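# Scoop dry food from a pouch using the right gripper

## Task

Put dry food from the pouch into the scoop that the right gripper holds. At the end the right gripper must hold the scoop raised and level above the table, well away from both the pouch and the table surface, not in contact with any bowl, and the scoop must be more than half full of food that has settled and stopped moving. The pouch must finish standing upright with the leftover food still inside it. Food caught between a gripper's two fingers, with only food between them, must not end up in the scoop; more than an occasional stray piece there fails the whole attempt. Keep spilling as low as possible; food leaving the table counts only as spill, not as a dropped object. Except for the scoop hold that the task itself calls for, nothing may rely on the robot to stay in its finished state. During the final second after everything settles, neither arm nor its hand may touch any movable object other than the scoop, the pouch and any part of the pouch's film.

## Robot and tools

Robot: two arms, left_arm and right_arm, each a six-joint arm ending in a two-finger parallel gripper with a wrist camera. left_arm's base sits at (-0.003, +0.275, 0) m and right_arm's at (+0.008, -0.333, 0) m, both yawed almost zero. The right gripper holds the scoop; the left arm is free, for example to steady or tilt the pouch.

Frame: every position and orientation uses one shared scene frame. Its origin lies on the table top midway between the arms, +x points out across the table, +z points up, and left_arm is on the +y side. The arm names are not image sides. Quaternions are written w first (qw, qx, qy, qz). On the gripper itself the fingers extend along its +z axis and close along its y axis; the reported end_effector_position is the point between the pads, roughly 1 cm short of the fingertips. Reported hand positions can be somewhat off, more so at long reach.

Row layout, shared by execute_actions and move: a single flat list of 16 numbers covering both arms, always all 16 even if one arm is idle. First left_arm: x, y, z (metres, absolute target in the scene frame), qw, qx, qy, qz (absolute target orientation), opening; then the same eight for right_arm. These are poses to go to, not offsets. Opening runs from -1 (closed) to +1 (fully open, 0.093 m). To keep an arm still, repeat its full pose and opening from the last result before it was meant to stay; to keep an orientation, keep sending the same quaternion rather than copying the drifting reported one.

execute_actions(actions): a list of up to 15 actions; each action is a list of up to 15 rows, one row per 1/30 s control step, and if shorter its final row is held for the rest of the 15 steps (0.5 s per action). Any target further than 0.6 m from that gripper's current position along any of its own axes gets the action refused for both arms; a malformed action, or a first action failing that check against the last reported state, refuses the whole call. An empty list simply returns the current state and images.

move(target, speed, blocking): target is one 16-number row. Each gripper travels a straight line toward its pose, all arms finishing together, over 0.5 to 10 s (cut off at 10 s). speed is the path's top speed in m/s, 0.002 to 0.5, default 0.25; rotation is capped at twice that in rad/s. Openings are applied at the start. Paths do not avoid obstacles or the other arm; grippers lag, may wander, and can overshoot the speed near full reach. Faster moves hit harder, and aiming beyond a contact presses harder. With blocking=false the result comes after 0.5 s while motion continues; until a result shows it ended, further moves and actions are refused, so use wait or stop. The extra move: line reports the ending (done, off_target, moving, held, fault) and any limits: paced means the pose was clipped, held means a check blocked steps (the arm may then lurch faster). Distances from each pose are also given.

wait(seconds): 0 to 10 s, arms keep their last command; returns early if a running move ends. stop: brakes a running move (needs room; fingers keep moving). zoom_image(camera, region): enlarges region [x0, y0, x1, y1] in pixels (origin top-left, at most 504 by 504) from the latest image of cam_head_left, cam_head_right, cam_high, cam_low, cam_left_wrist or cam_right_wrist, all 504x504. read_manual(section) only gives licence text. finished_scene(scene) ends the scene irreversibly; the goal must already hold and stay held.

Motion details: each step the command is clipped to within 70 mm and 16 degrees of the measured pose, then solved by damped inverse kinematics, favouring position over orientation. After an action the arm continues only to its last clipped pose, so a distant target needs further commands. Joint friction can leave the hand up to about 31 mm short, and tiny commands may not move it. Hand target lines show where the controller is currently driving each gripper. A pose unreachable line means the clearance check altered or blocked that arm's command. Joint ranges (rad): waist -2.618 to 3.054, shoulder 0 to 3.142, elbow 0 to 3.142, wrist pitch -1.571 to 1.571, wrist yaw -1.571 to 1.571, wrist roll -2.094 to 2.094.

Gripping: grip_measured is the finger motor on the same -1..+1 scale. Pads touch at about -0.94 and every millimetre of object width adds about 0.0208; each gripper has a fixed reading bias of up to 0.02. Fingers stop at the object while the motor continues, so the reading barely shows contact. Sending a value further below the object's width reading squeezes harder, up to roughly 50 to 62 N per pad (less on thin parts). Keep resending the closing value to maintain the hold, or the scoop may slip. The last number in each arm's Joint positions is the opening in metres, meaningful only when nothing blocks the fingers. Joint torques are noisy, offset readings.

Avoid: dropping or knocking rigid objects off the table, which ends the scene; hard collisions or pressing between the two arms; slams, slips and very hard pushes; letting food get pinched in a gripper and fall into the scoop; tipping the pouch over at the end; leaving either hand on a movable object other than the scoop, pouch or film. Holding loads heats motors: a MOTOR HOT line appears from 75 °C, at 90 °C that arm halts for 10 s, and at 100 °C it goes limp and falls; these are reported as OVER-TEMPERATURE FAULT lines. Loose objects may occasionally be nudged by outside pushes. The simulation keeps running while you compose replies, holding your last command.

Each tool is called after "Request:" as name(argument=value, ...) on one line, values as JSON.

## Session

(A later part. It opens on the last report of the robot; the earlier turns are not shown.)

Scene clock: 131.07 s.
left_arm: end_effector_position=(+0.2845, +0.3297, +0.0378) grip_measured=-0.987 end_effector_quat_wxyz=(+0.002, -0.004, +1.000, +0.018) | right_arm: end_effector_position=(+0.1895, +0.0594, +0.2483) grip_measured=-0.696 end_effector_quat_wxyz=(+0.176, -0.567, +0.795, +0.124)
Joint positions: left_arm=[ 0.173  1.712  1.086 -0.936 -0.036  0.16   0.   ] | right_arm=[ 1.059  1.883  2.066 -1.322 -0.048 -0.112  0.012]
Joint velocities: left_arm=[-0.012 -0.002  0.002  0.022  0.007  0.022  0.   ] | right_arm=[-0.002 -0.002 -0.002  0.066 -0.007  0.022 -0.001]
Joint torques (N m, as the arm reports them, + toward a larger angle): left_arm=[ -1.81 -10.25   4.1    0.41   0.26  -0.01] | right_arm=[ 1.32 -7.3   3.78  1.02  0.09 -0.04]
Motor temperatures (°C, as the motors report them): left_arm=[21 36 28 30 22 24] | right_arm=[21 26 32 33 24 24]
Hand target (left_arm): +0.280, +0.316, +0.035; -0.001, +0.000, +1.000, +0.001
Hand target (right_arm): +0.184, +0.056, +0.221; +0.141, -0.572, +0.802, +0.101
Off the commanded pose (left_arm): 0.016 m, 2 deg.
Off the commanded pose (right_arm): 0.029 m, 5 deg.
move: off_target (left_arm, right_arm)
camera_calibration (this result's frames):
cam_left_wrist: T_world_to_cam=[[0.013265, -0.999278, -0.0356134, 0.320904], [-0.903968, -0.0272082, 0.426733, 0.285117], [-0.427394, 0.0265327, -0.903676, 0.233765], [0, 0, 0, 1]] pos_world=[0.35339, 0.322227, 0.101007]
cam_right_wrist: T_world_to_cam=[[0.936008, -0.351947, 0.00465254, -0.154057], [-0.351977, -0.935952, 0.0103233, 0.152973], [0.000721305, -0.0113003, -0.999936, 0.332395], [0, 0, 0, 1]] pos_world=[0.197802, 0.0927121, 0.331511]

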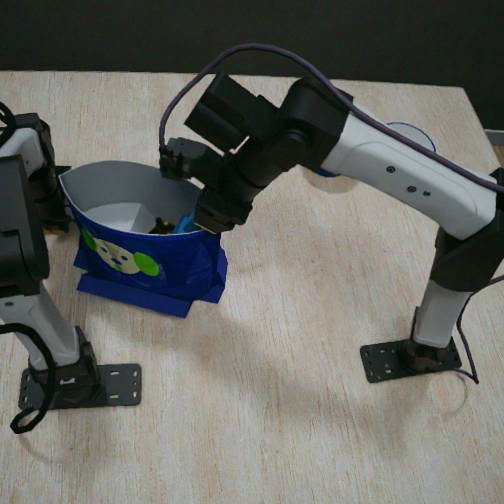

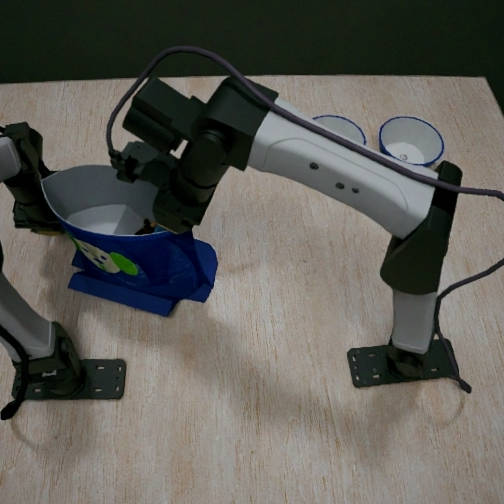

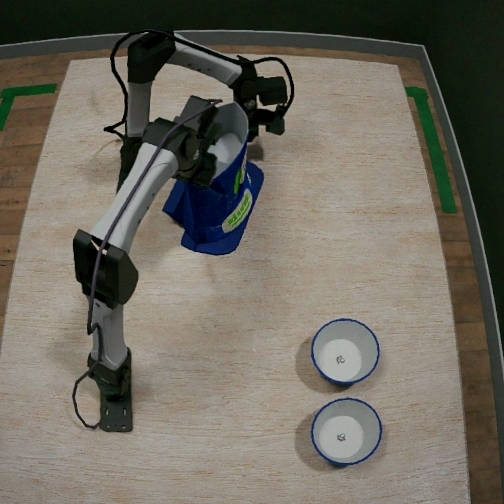

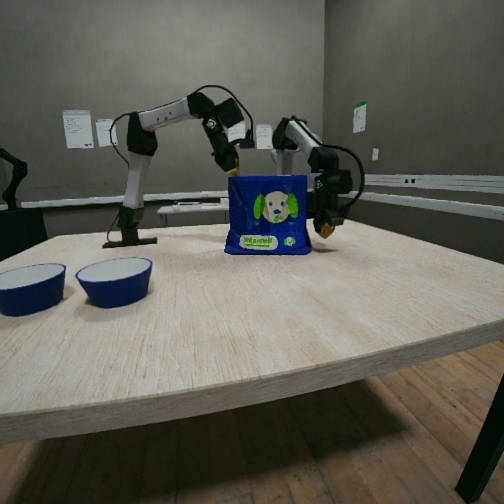

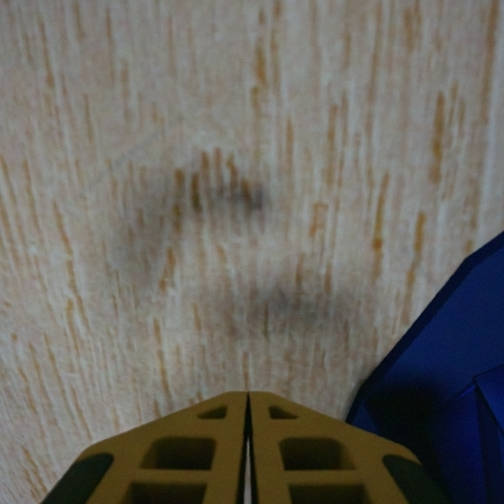

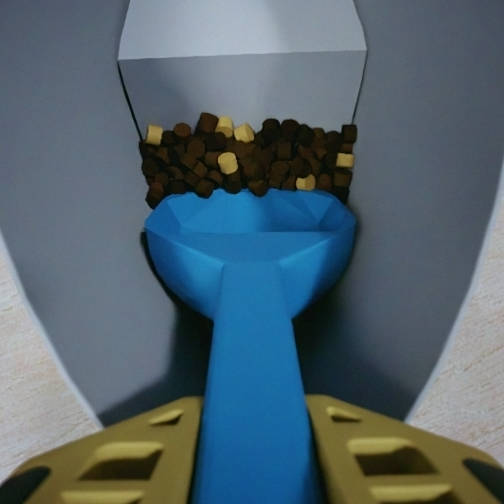

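Request:
move(target=[0.28,0.315,0.035,0,0,1,0,-1, 0.186,0.060,0.185,0.106,-0.576,0.807,0.076,-1], speed=0.03)

Scene clock: 138.00 s.
left_arm: end_effector_position=(+0.2844, +0.3303, +0.0378) grip_measured=-0.987 end_effector_quat_wxyz=(+0.001, -0.004, +1.000, +0.020) | right_arm: end_effector_position=(+0.1916, +0.0649, +0.2432) grip_measured=-0.696 end_effector_quat_wxyz=(+0.179, -0.568, +0.794, +0.122)
Joint positions: left_arm=[ 0.173  1.712  1.086 -0.936 -0.039  0.161  0.   ] | right_arm=[ 1.063  1.895  2.058 -1.299 -0.041 -0.112  0.012]
Joint velocities: left_arm=[-0.007  0.002 -0.007  0.022  0.022  0.007  0.   ] | right_arm=[-0.012  0.017  0.007  0.007 -0.007  0.007 -0.   ]
Joint torques (N m, as the arm reports them, + toward a larger angle): left_arm=[ -1.77 -10.32   4.07   0.42   0.29  -0.02] | right_arm=[ 1.31 -3.45  2.91  0.84  0.13 -0.06]
Motor temperatures (°C, as the motors report them): left_arm=[21 36 28 30 22 24] | right_arm=[21 27 31 32 24 24]
Hand target (left_arm): +0.280, +0.316, +0.035; -0.001, -0.000, +1.000, +0.001
Hand target (right_arm): +0.185, +0.057, +0.189; +0.106, -0.577, +0.806, +0.077
Off the commanded pose (left_arm): 0.016 m, 2 deg.
Off the commanded pose (right_arm): 0.059 m, 10 deg.
move: off_target (left_arm, right_arm)
camera_calibration (this result's frames):
cam_left_wrist: T_world_to_cam=[[0.012893, -0.999156, -0.0390043, 0.321669], [-0.903727, -0.0283372, 0.427171, 0.285323], [-0.427916, 0.0297417, -0.903329, 0.232804], [0, 0, 0, 1]] pos_world=[0.353327, 0.322559, 0.100963]
cam_right_wrist: T_world_to_cam=[[0.936276, -0.351084, 0.0112426, -0.155775], [-0.351169, -0.936288, 0.00671663, 0.159644], [0.00816821, -0.0102367, -0.999914, 0.325865], [0, 0, 0, 1]] pos_world=[0.199249, 0.0981183, 0.326516]

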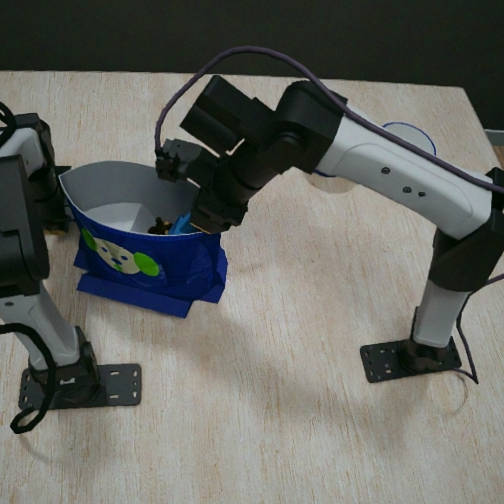

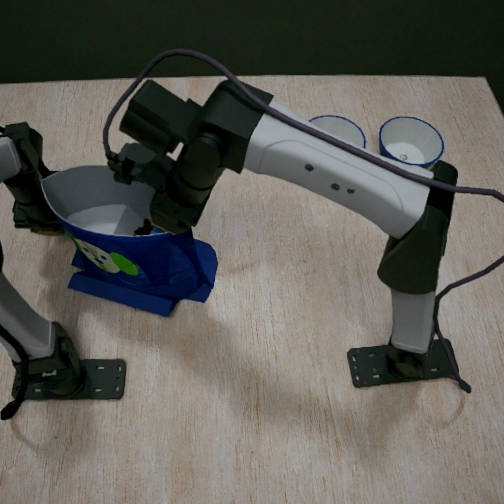

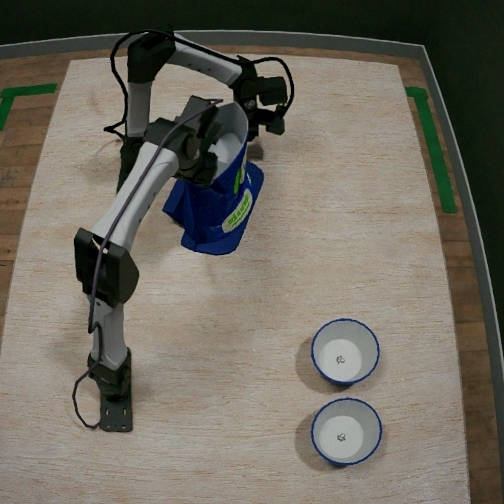

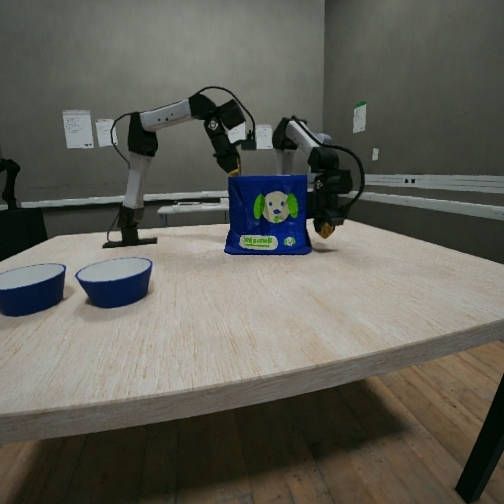

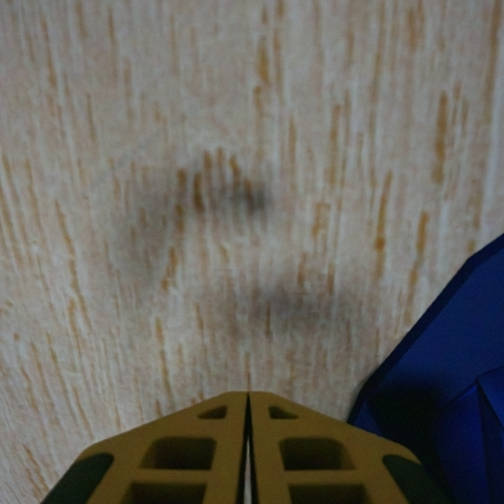

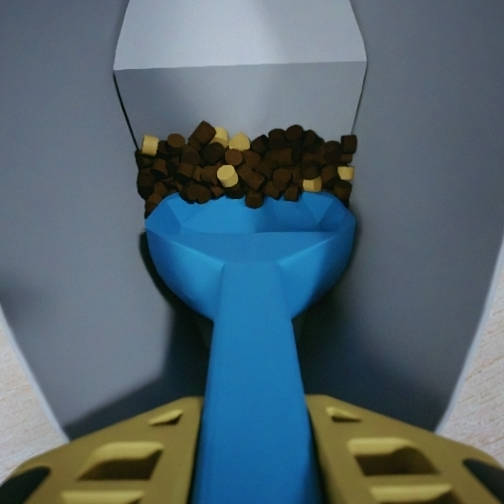

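Request:
move(target=[0.28,0.315,0.035,0,0,1,0,-1, 0.199,0.099,0.20,0.176,-0.567,0.795,0.126,-1], speed=0.03)

Scene clock: 160.70 s.
left_arm: end_effector_position=(+0.2845, +0.3303, +0.0378) grip_measured=-0.987 end_effector_quat_wxyz=(+0.001, -0.004, +1.000, +0.020) | right_arm: end_effector_position=(+0.1943, +0.0744, +0.2390) grip_measured=-0.696 end_effector_quat_wxyz=(+0.191, -0.562, +0.794, +0.130)
Joint positions: left_arm=[ 0.173  1.712  1.086 -0.936 -0.039  0.161  0.   ] | right_arm=[ 1.067  1.897  2.03  -1.239 -0.039 -0.097  0.012]
Joint velocities: left_arm=[-0.017  0.012 -0.017 -0.081 -0.022 -0.037  0.   ] | right_arm=[-0.002  0.002 -0.007  0.037  0.022  0.022 -0.   ]
Joint torques (N m, as the arm reports them, + toward a larger angle): left_arm=[ -1.74 -10.31   4.09   0.41   0.29  -0.03] | right_arm=[ 1.38 -3.97  4.06  1.99  0.   -0.06]
Motor temperatures (°C, as the motors report them): left_arm=[21 36 27 30 22 24] | right_arm=[21 25 29 31 24 24]
Hand target (left_arm): +0.280, +0.316, +0.035; -0.001, -0.000, +1.000, +0.001
Hand target (right_arm): +0.197, +0.095, +0.200; +0.175, -0.567, +0.795, +0.125
Off the commanded pose (left_arm): 0.016 m, 2 deg.
Off the commanded pose (right_arm): 0.046 m, 2 deg.
move: off_target (left_arm, right_arm)
camera_calibration (this result's frames):
cam_left_wrist: T_world_to_cam=[[0.0129077, -0.999153, -0.0390631, 0.32168], [-0.903887, -0.0283644, 0.426829, 0.285473], [-0.427576, 0.0297993, -0.903488, 0.232733], [0, 0, 0, 1]] pos_world=[0.353395, 0.32257, 0.100989]
cam_right_wrist: T_world_to_cam=[[0.932944, -0.359894, 0.00958101, -0.153251], [-0.359622, -0.932831, -0.0223261, 0.17788], [0.0169725, 0.0173835, -0.999705, 0.317922], [0, 0, 0, 1]] pos_world=[0.201549, 0.105251, 0.323268]

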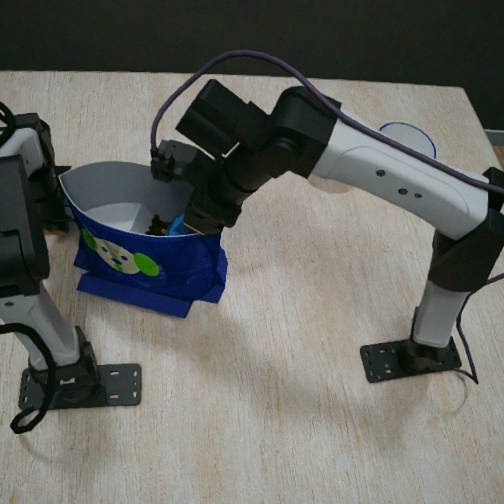

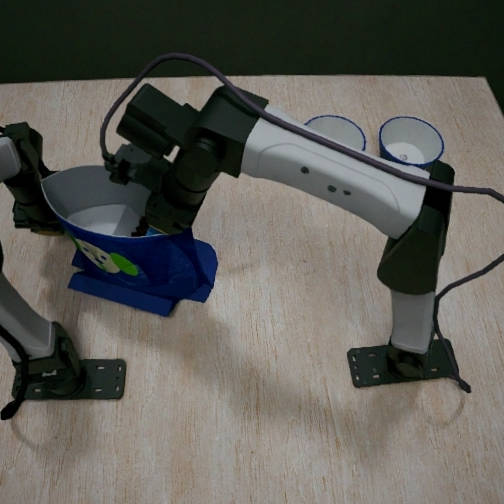

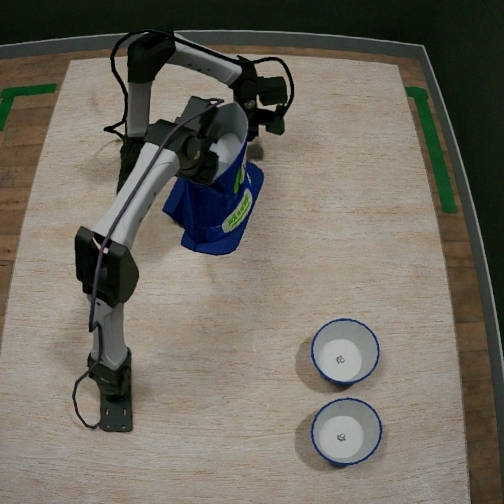

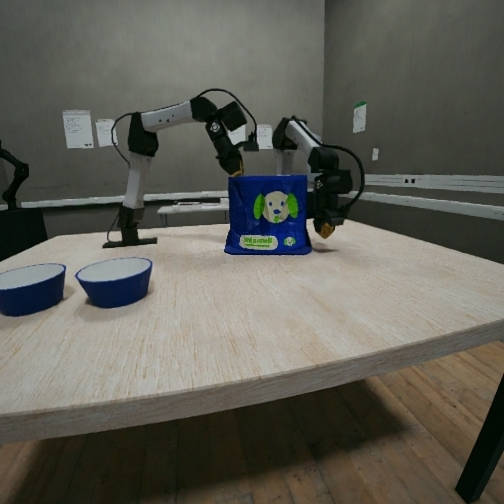

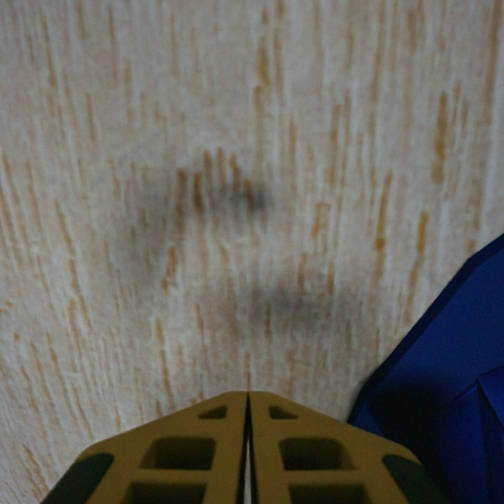

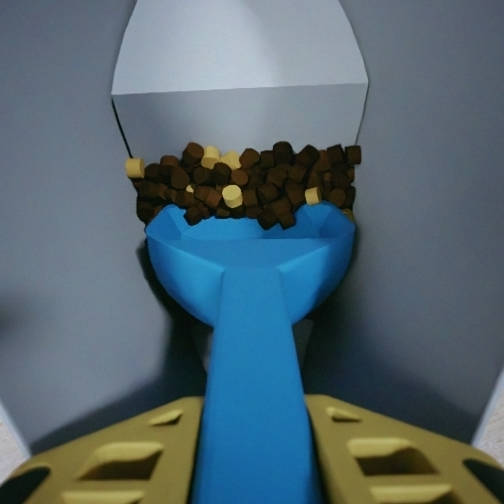

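Request:
move(target=[0.28,0.34,0.20,0.2,0,0.98,0,1, 0.18,0.04,0.38,0.312,-0.537,0.752,0.222,-1], speed=0.15)

Request:
move(target=[0.25,0.27,0.31,0.259,0,0.966,0,0.2, 0.13,-0.12,0.36,0.437,-0.490,0.687,0.312,-1], speed=0.15)

Scene clock: 181.73 s.
left_arm: end_effector_position=(+0.2881, +0.3413, +0.1922) grip_measured=+1.000 end_effector_quat_wxyz=(+0.197, +0.000, +0.980, +0.002) | right_arm: end_effector_position=(+0.1778, +0.0413, +0.3670) grip_measured=-0.696 end_effector_quat_wxyz=(+0.299, -0.541, +0.758, +0.209)
Joint positions: left_arm=[ 0.288  1.341  1.282 -1.128  0.104  0.263  0.093] | right_arm=[ 1.051  1.73   2.234 -1.333 -0.082 -0.097  0.012]
Joint velocities: left_arm=[-0.007 -0.007  0.002  0.007  0.007 -0.125  0.   ] | right_arm=[-0.007 -0.007 -0.007 -0.037 -0.037  0.007 -0.   ]
Joint torques (N m, as the arm reports them, + toward a larger angle): left_arm=[ 0.5  -7.09  7.75  0.9   0.15  0.22] | right_arm=[-0.62 -8.14  8.17  1.71 -0.04 -0.14]
Motor temperatures (°C, as the motors report them): left_arm=[21 36 28 30 22 24] | right_arm=[21 26 28 34 24 24]
Hand target (left_arm): +0.285, +0.341, +0.198; +0.201, +0.002, +0.980, -0.003
Hand target (right_arm): +0.179, +0.039, +0.380; +0.314, -0.536, +0.752, +0.220
Off the commanded pose (left_arm): 0.011 m, 0 deg.
Off the commanded pose (right_arm): 0.013 m, 2 deg.
move: off_target (left_arm, right_arm)
camera_calibration (this result's frames):
cam_left_wrist: T_world_to_cam=[[0.00536019, -0.999985, -0.00107631, 0.333861], [-0.998864, -0.00540514, 0.0473374, 0.315564], [-0.0473425, 0.000821351, -0.998878, 0.292098], [0, 0, 0, 1]] pos_world=[0.327245, 0.335321, 0.277191]
cam_right_wrist: T_world_to_cam=[[0.935678, -0.352853, -0.00146943, -0.147712], [-0.337288, -0.893165, -0.297479, 0.239264], [0.103654, 0.27884, -0.954727, 0.403989], [0, 0, 0, 1]] pos_world=[0.177036, 0.0489333, 0.456658]

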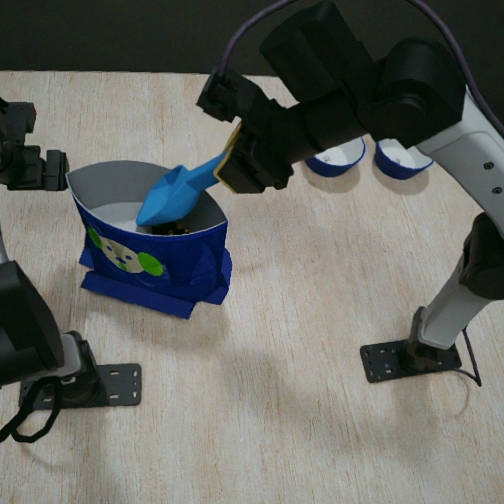

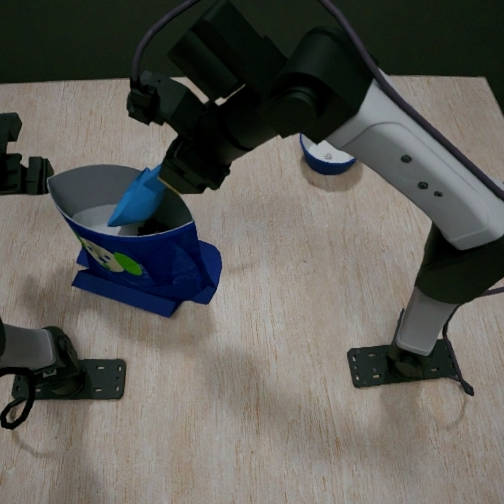

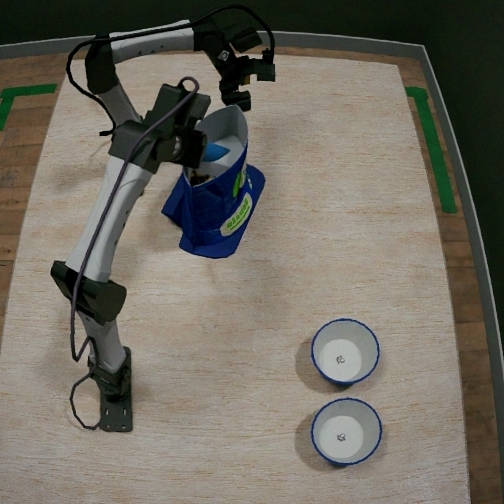

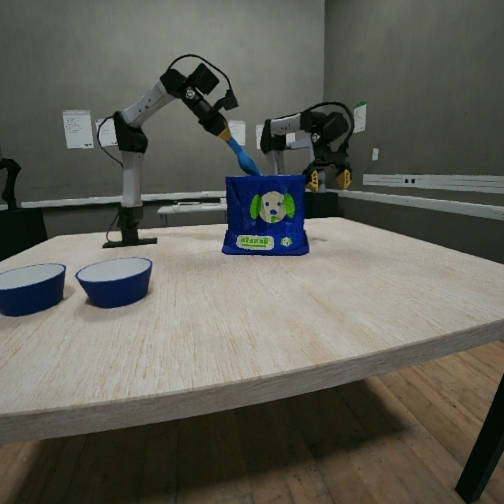

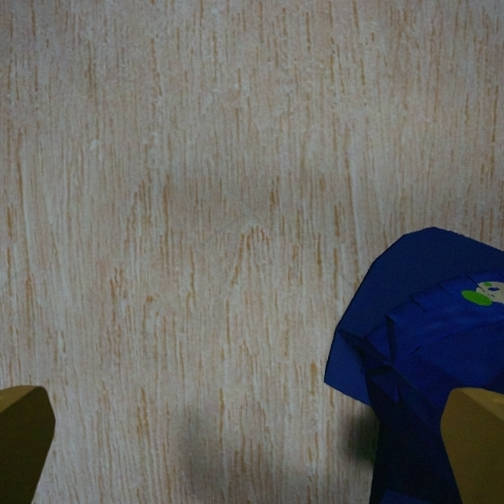

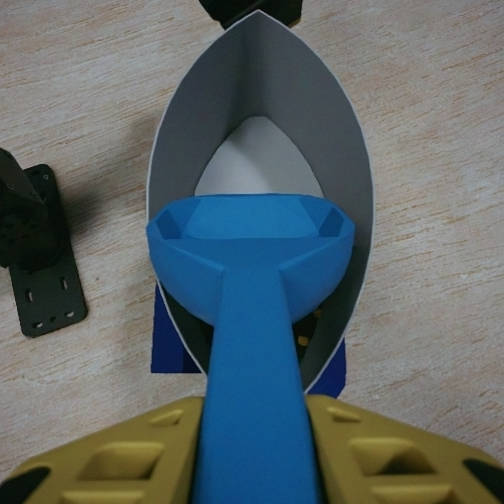

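Scene clock: 183.63 s.
left_arm: end_effector_position=(+0.2562, +0.2717, +0.3053) grip_measured=+0.201 end_effector_quat_wxyz=(+0.253, +0.003, +0.967, +0.001) | right_arm: end_effector_position=(+0.1275, -0.1210, +0.3568) grip_measured=-0.696 end_effector_quat_wxyz=(+0.428, -0.488, +0.697, +0.305)
Joint positions: left_arm=[-0.014  1.26   1.666 -1.464 -0.011 -0.01   0.055] | right_arm=[ 0.731  0.822  1.276 -0.961 -0.39  -0.2    0.012]
Joint velocities: left_arm=[ 0.007  0.002  0.002  0.007 -0.022 -0.051  0.001] | right_arm=[ 0.002 -0.012 -0.007  0.081 -0.022 -0.037  0.   ]
Joint torques (N m, as the arm reports them, + toward a larger angle): left_arm=[-0.87 -4.59  6.91  1.15 -0.15  0.06] | right_arm=[-0.58 -0.09  5.73  2.22 -0.16 -0.18]
Motor temperatures (°C, as the motors report them): left_arm=[21 36 28 30 22 24] | right_arm=[21 26 29 35 24 24]
Hand target (left_arm): +0.252, +0.271, +0.310; +0.257, +0.002, +0.966, +0.005
Hand target (right_arm): +0.129, -0.120, +0.359; +0.438, -0.490, +0.688, +0.308
Off the commanded pose (left_arm): 0.008 m, 1 deg.
Off the commanded pose (right_arm): 0.004 m, 2 deg.
move: done
camera_calibration (this result's frames):
cam_left_wrist: T_world_to_cam=[[-0.000329221, -1, -0.000593666, 0.265881], [-0.997734, 0.000368414, -0.0672753, 0.311154], [0.0672755, 0.000570173, -0.997734, 0.373962], [0, 0, 0, 1]] pos_world=[0.285378, 0.265553, 0.394206]
cam_right_wrist: T_world_to_cam=[[0.93272, -0.359844, -0.0233464, -0.150563], [-0.297533, -0.731397, -0.613622, 0.201634], [0.203733, 0.579284, -0.789254, 0.409322], [0, 0, 0, 1]] pos_world=[0.117033, -0.143819, 0.443271]

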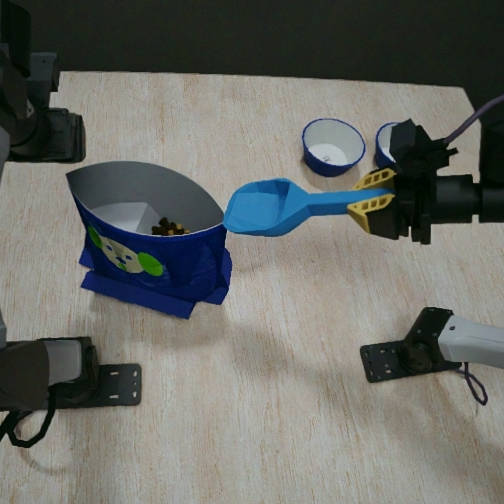

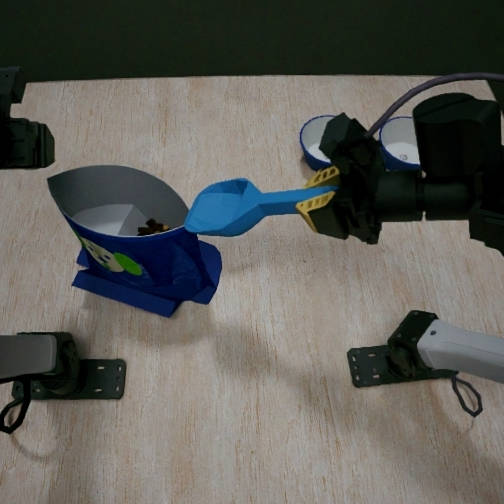

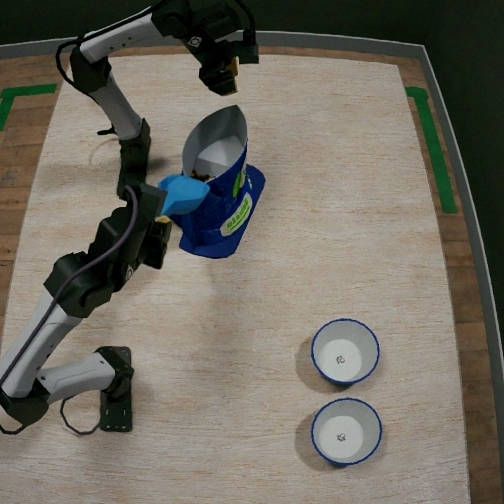

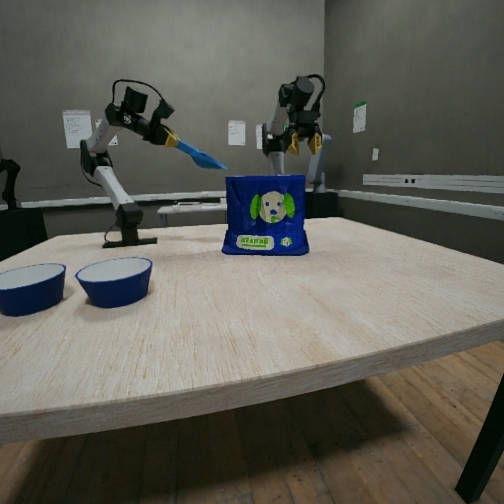

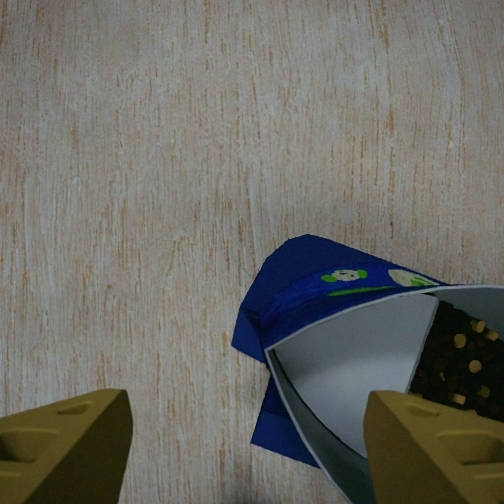

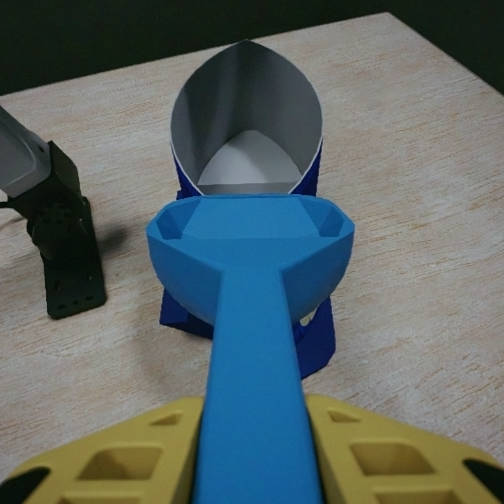

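Request:
move(target=[0.25,0.25,0.215,0.259,0,0.966,0,0.2, 0.13,-0.12,0.36,0.437,-0.490,0.687,0.312,-1], speed=0.08)

Request:
move(target=[0.25,0.25,0.215,0.259,0,0.966,0,-1, 0.13,-0.12,0.36,0.437,-0.490,0.687,0.312,-1])

Request:
move(target=[0.25,0.25,0.30,0.259,0,0.966,0,-1, 0.13,-0.12,0.36,0.437,-0.490,0.687,0.312,-1], speed=0.05)

Scene clock: 192.00 s.
left_arm: end_effector_position=(+0.2484, +0.2511, +0.2140) grip_measured=+0.201 end_effector_quat_wxyz=(+0.249, +0.001, +0.969, +0.000) | right_arm: end_effector_position=(+0.1275, -0.1220, +0.3569) grip_measured=-0.696 end_effector_quat_wxyz=(+0.426, -0.489, +0.696, +0.309)
Joint positions: left_arm=[-0.133  1.088  1.167 -1.152 -0.066 -0.118  0.055] | right_arm=[ 0.708  0.822  1.276 -0.965 -0.419 -0.209  0.012]
Joint velocities: left_arm=[-0.002 -0.027 -0.002  0.022  0.066  0.037 -0.   ] | right_arm=[ 0.012 -0.002 -0.017 -0.037 -0.095  0.037 -0.001]
Joint torques (N m, as the arm reports them, + toward a larger angle): left_arm=[-0.9  -4.9   5.47  1.42 -0.18  0.07] | right_arm=[-0.58  0.43  6.18  2.19 -0.17 -0.19]
Motor temperatures (°C, as the motors report them): left_arm=[21 35 29 31 22 24] | right_arm=[21 25 29 36 24 24]
Hand target (left_arm): +0.248, +0.250, +0.215; +0.258, +0.001, +0.966, +0.002
Hand target (right_arm): +0.130, -0.120, +0.360; +0.437, -0.490, +0.687, +0.311
Off the commanded pose (left_arm): 0.002 m, 1 deg.
Off the commanded pose (right_arm): 0.004 m, 2 deg.
move: done
camera_calibration (this result's frames):
cam_left_wrist: T_world_to_cam=[[0.00235403, -0.999993, 0.00302968, 0.243789], [-0.998327, -0.00252514, -0.0577717, 0.296043], [0.057779, -0.00288861, -0.998325, 0.28677], [0, 0, 0, 1]] pos_world=[0.278405, 0.245363, 0.302654]
cam_right_wrist: T_world_to_cam=[[0.935048, -0.353271, -0.0297453, -0.148208], [-0.295655, -0.73074, -0.615311, 0.201421], [0.195636, 0.58414, -0.787723, 0.411048], [0, 0, 0, 1]] pos_world=[0.117717, -0.14528, 0.44332]

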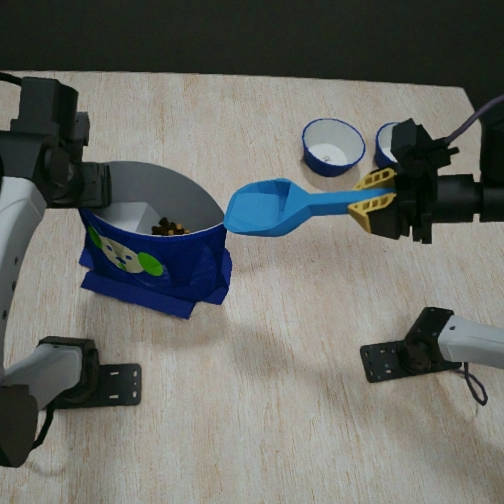

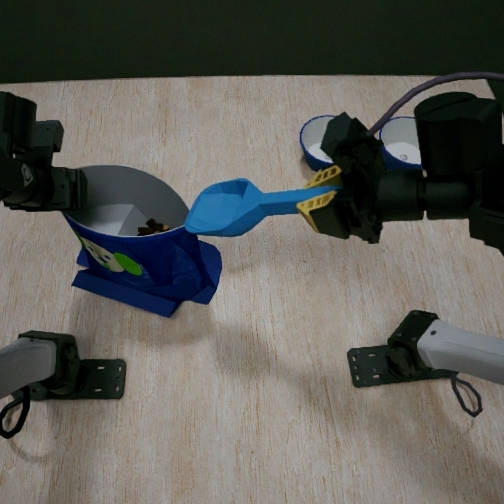

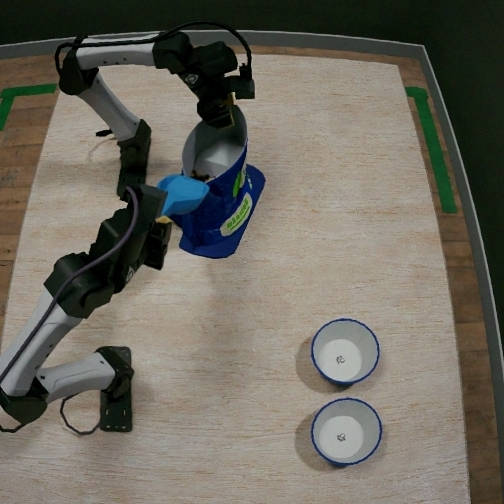

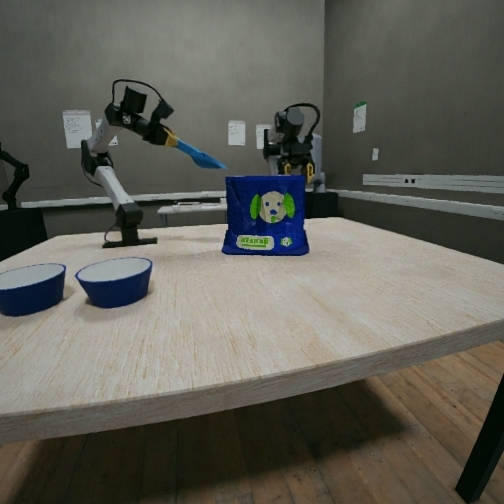

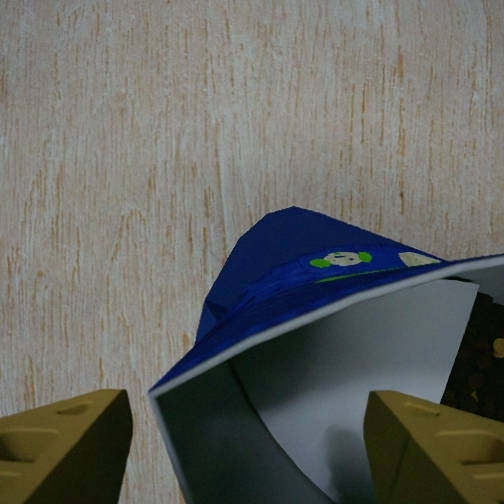

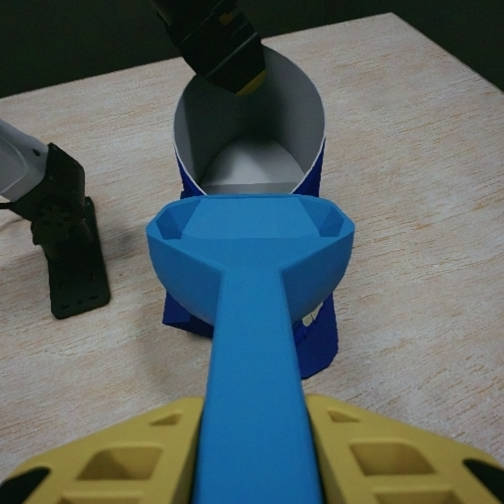

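Scene clock: 192.70 s.
left_arm: end_effector_position=(+0.2479, +0.2550, +0.2137) grip_measured=-0.983 end_effector_quat_wxyz=(+0.248, -0.007, +0.969, +0.010) | right_arm: end_effector_position=(+0.1273, -0.1220, +0.3567) grip_measured=-0.696 end_effector_quat_wxyz=(+0.425, -0.489, +0.696, +0.309)
Joint positions: left_arm=[-0.133  1.088  1.167 -1.156 -0.088 -0.129  0.   ] | right_arm=[ 0.708  0.822  1.276 -0.966 -0.42  -0.209  0.012]
Joint velocities: left_arm=[-0.002 -0.012  0.007  0.037 -0.007 -0.022  0.   ] | right_arm=[ 0.002 -0.002 -0.027 -0.022  0.007 -0.022  0.   ]
Joint torques (N m, as the arm reports them, + toward a larger angle): left_arm=[-0.67 -4.19  5.79  1.51  0.04  0.17] | right_arm=[-0.64  0.36  6.28  2.19 -0.17 -0.19]
Motor temperatures (°C, as the motors report them): left_arm=[21 35 29 31 22 24] | right_arm=[21 25 29 36 24 24]
Hand target (left_arm): +0.250, +0.250, +0.215; +0.259, +0.000, +0.966, +0.000
Hand target (right_arm): +0.130, -0.120, +0.360; +0.437, -0.490, +0.687, +0.311
Off the commanded pose (left_arm): 0.006 m, 2 deg.
Off the commanded pose (right_arm): 0.005 m, 2 deg.
move: done
camera_calibration (this result's frames):
cam_left_wrist: T_world_to_cam=[[0.0224283, -0.999676, -0.0120286, 0.245838], [-0.998159, -0.0217129, -0.0566259, 0.300143], [0.0563464, 0.0132765, -0.998323, 0.282815], [0, 0, 0, 1]] pos_world=[0.278142, 0.24852, 0.302294]
cam_right_wrist: T_world_to_cam=[[0.93525, -0.352665, -0.0305728, -0.14769], [-0.295835, -0.731259, -0.614607, 0.200918], [0.194393, 0.583856, -0.788241, 0.411259], [0, 0, 0, 1]] pos_world=[0.11762, -0.145277, 0.443141]

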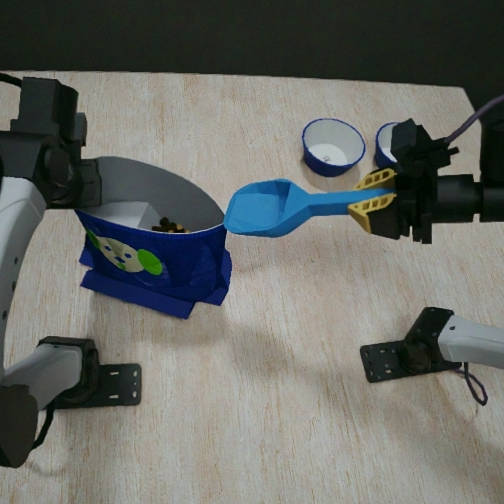

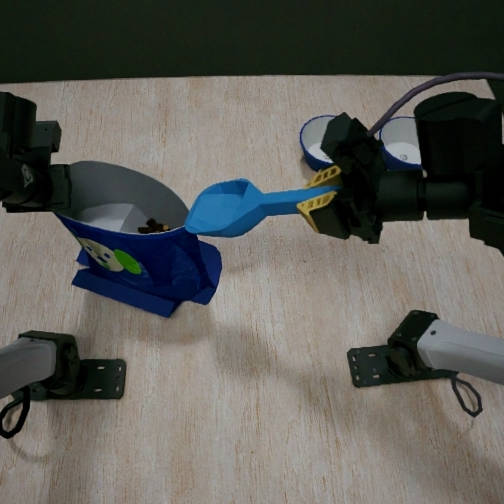

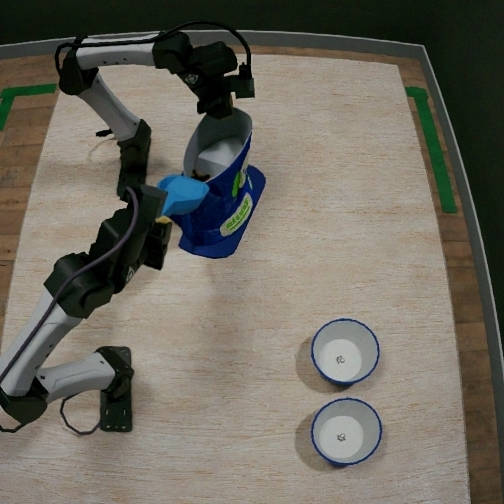

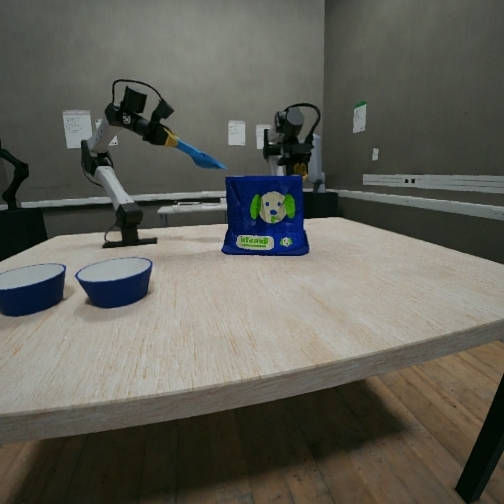

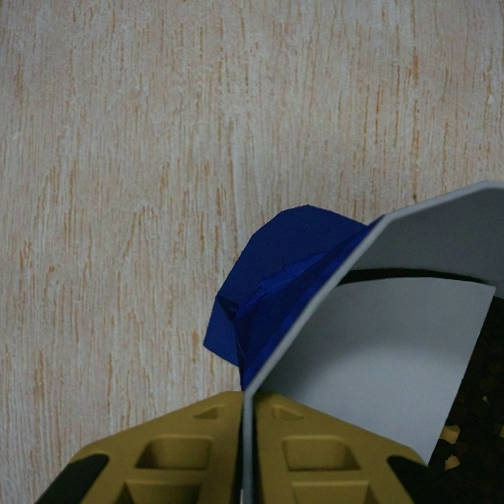

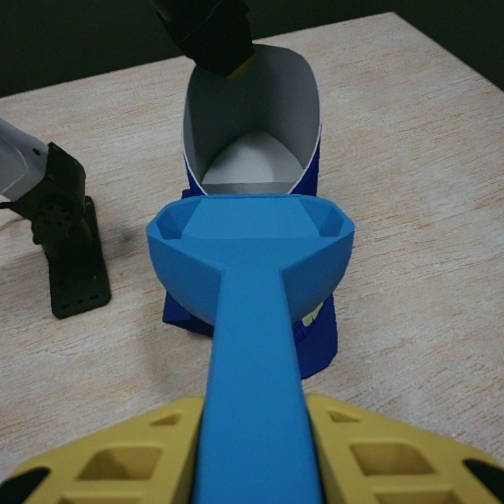

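Scene clock: 194.80 s.
left_arm: end_effector_position=(+0.2294, +0.2546, +0.2666) grip_measured=-0.983 end_effector_quat_wxyz=(+0.178, -0.005, +0.984, +0.011) | right_arm: end_effector_position=(+0.1274, -0.1220, +0.3568) grip_measured=-0.696 end_effector_quat_wxyz=(+0.426, -0.489, +0.696, +0.309)
Joint positions: left_arm=[-0.133  1.239  1.544 -1.523 -0.07  -0.135  0.   ] | right_arm=[ 0.708  0.822  1.276 -0.966 -0.42  -0.21   0.012]
Joint velocities: left_arm=[ 0.007 -0.012  0.012 -0.066  0.037 -0.022  0.   ] | right_arm=[ 0.007 -0.002  0.007 -0.051 -0.037 -0.051 -0.001]
Joint torques (N m, as the arm reports them, + toward a larger angle): left_arm=[-0.74 -5.5  11.17  1.76 -0.08  0.21] | right_arm=[-0.67  0.44  6.23  2.2  -0.17 -0.19]
Motor temperatures (°C, as the motors report them): left_arm=[21 34 30 32 22 24] | right_arm=[21 24 29 36 24 24]
Hand target (left_arm): +0.248, +0.250, +0.301; +0.259, -0.000, +0.966, +0.000
Hand target (right_arm): +0.130, -0.120, +0.360; +0.437, -0.490, +0.687, +0.311
Off the commanded pose (left_arm): 0.040 m, 10 deg.
Off the commanded pose (right_arm): 0.005 m, 2 deg.
move: off_target (left_arm)
camera_calibration (this result's frames):
cam_left_wrist: T_world_to_cam=[[0.0187574, -0.999695, -0.0160459, 0.248386], [-0.996077, -0.0200729, 0.0861858, 0.245708], [-0.0864816, 0.0143663, -0.99615, 0.368527], [0, 0, 0, 1]] pos_world=[0.271955, 0.247948, 0.349917]
cam_right_wrist: T_world_to_cam=[[0.935328, -0.352501, -0.0300682, -0.147876], [-0.295343, -0.731215, -0.614896, 0.201042], [0.194765, 0.58401, -0.788035, 0.411193], [0, 0, 0, 1]] pos_world=[0.117603, -0.145263, 0.443208]

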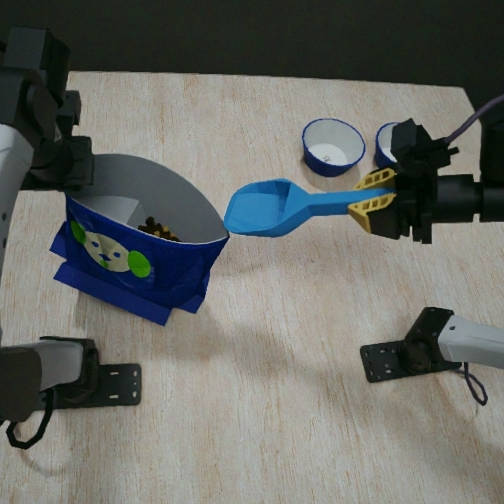

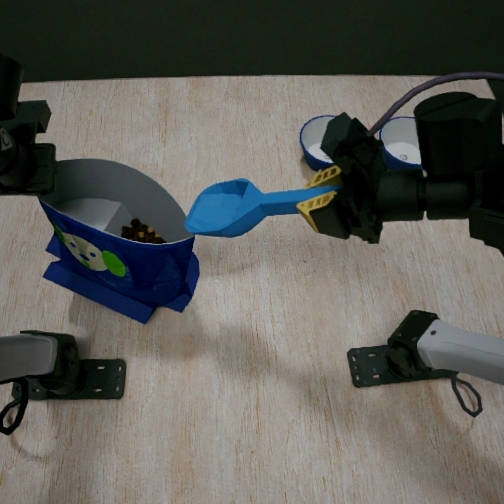

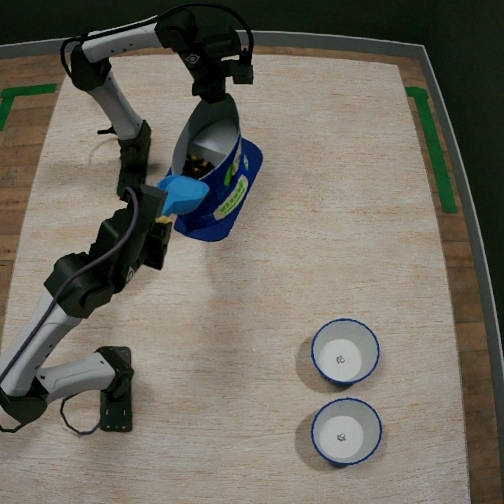

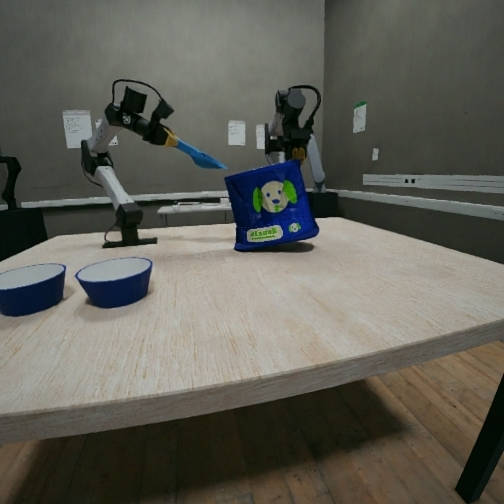

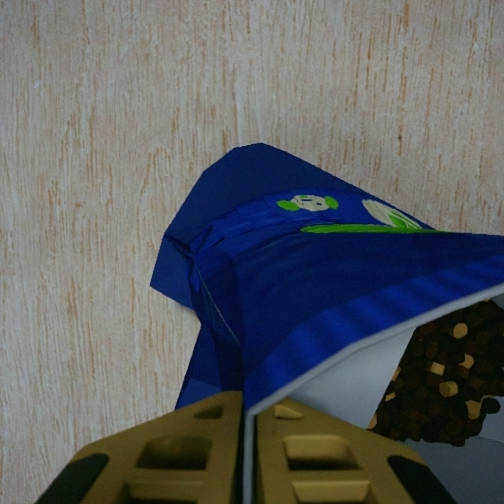

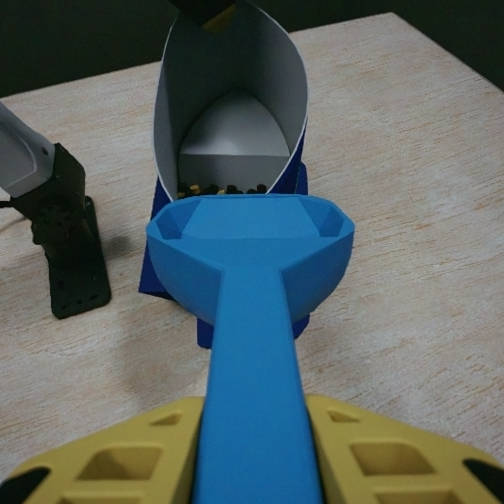

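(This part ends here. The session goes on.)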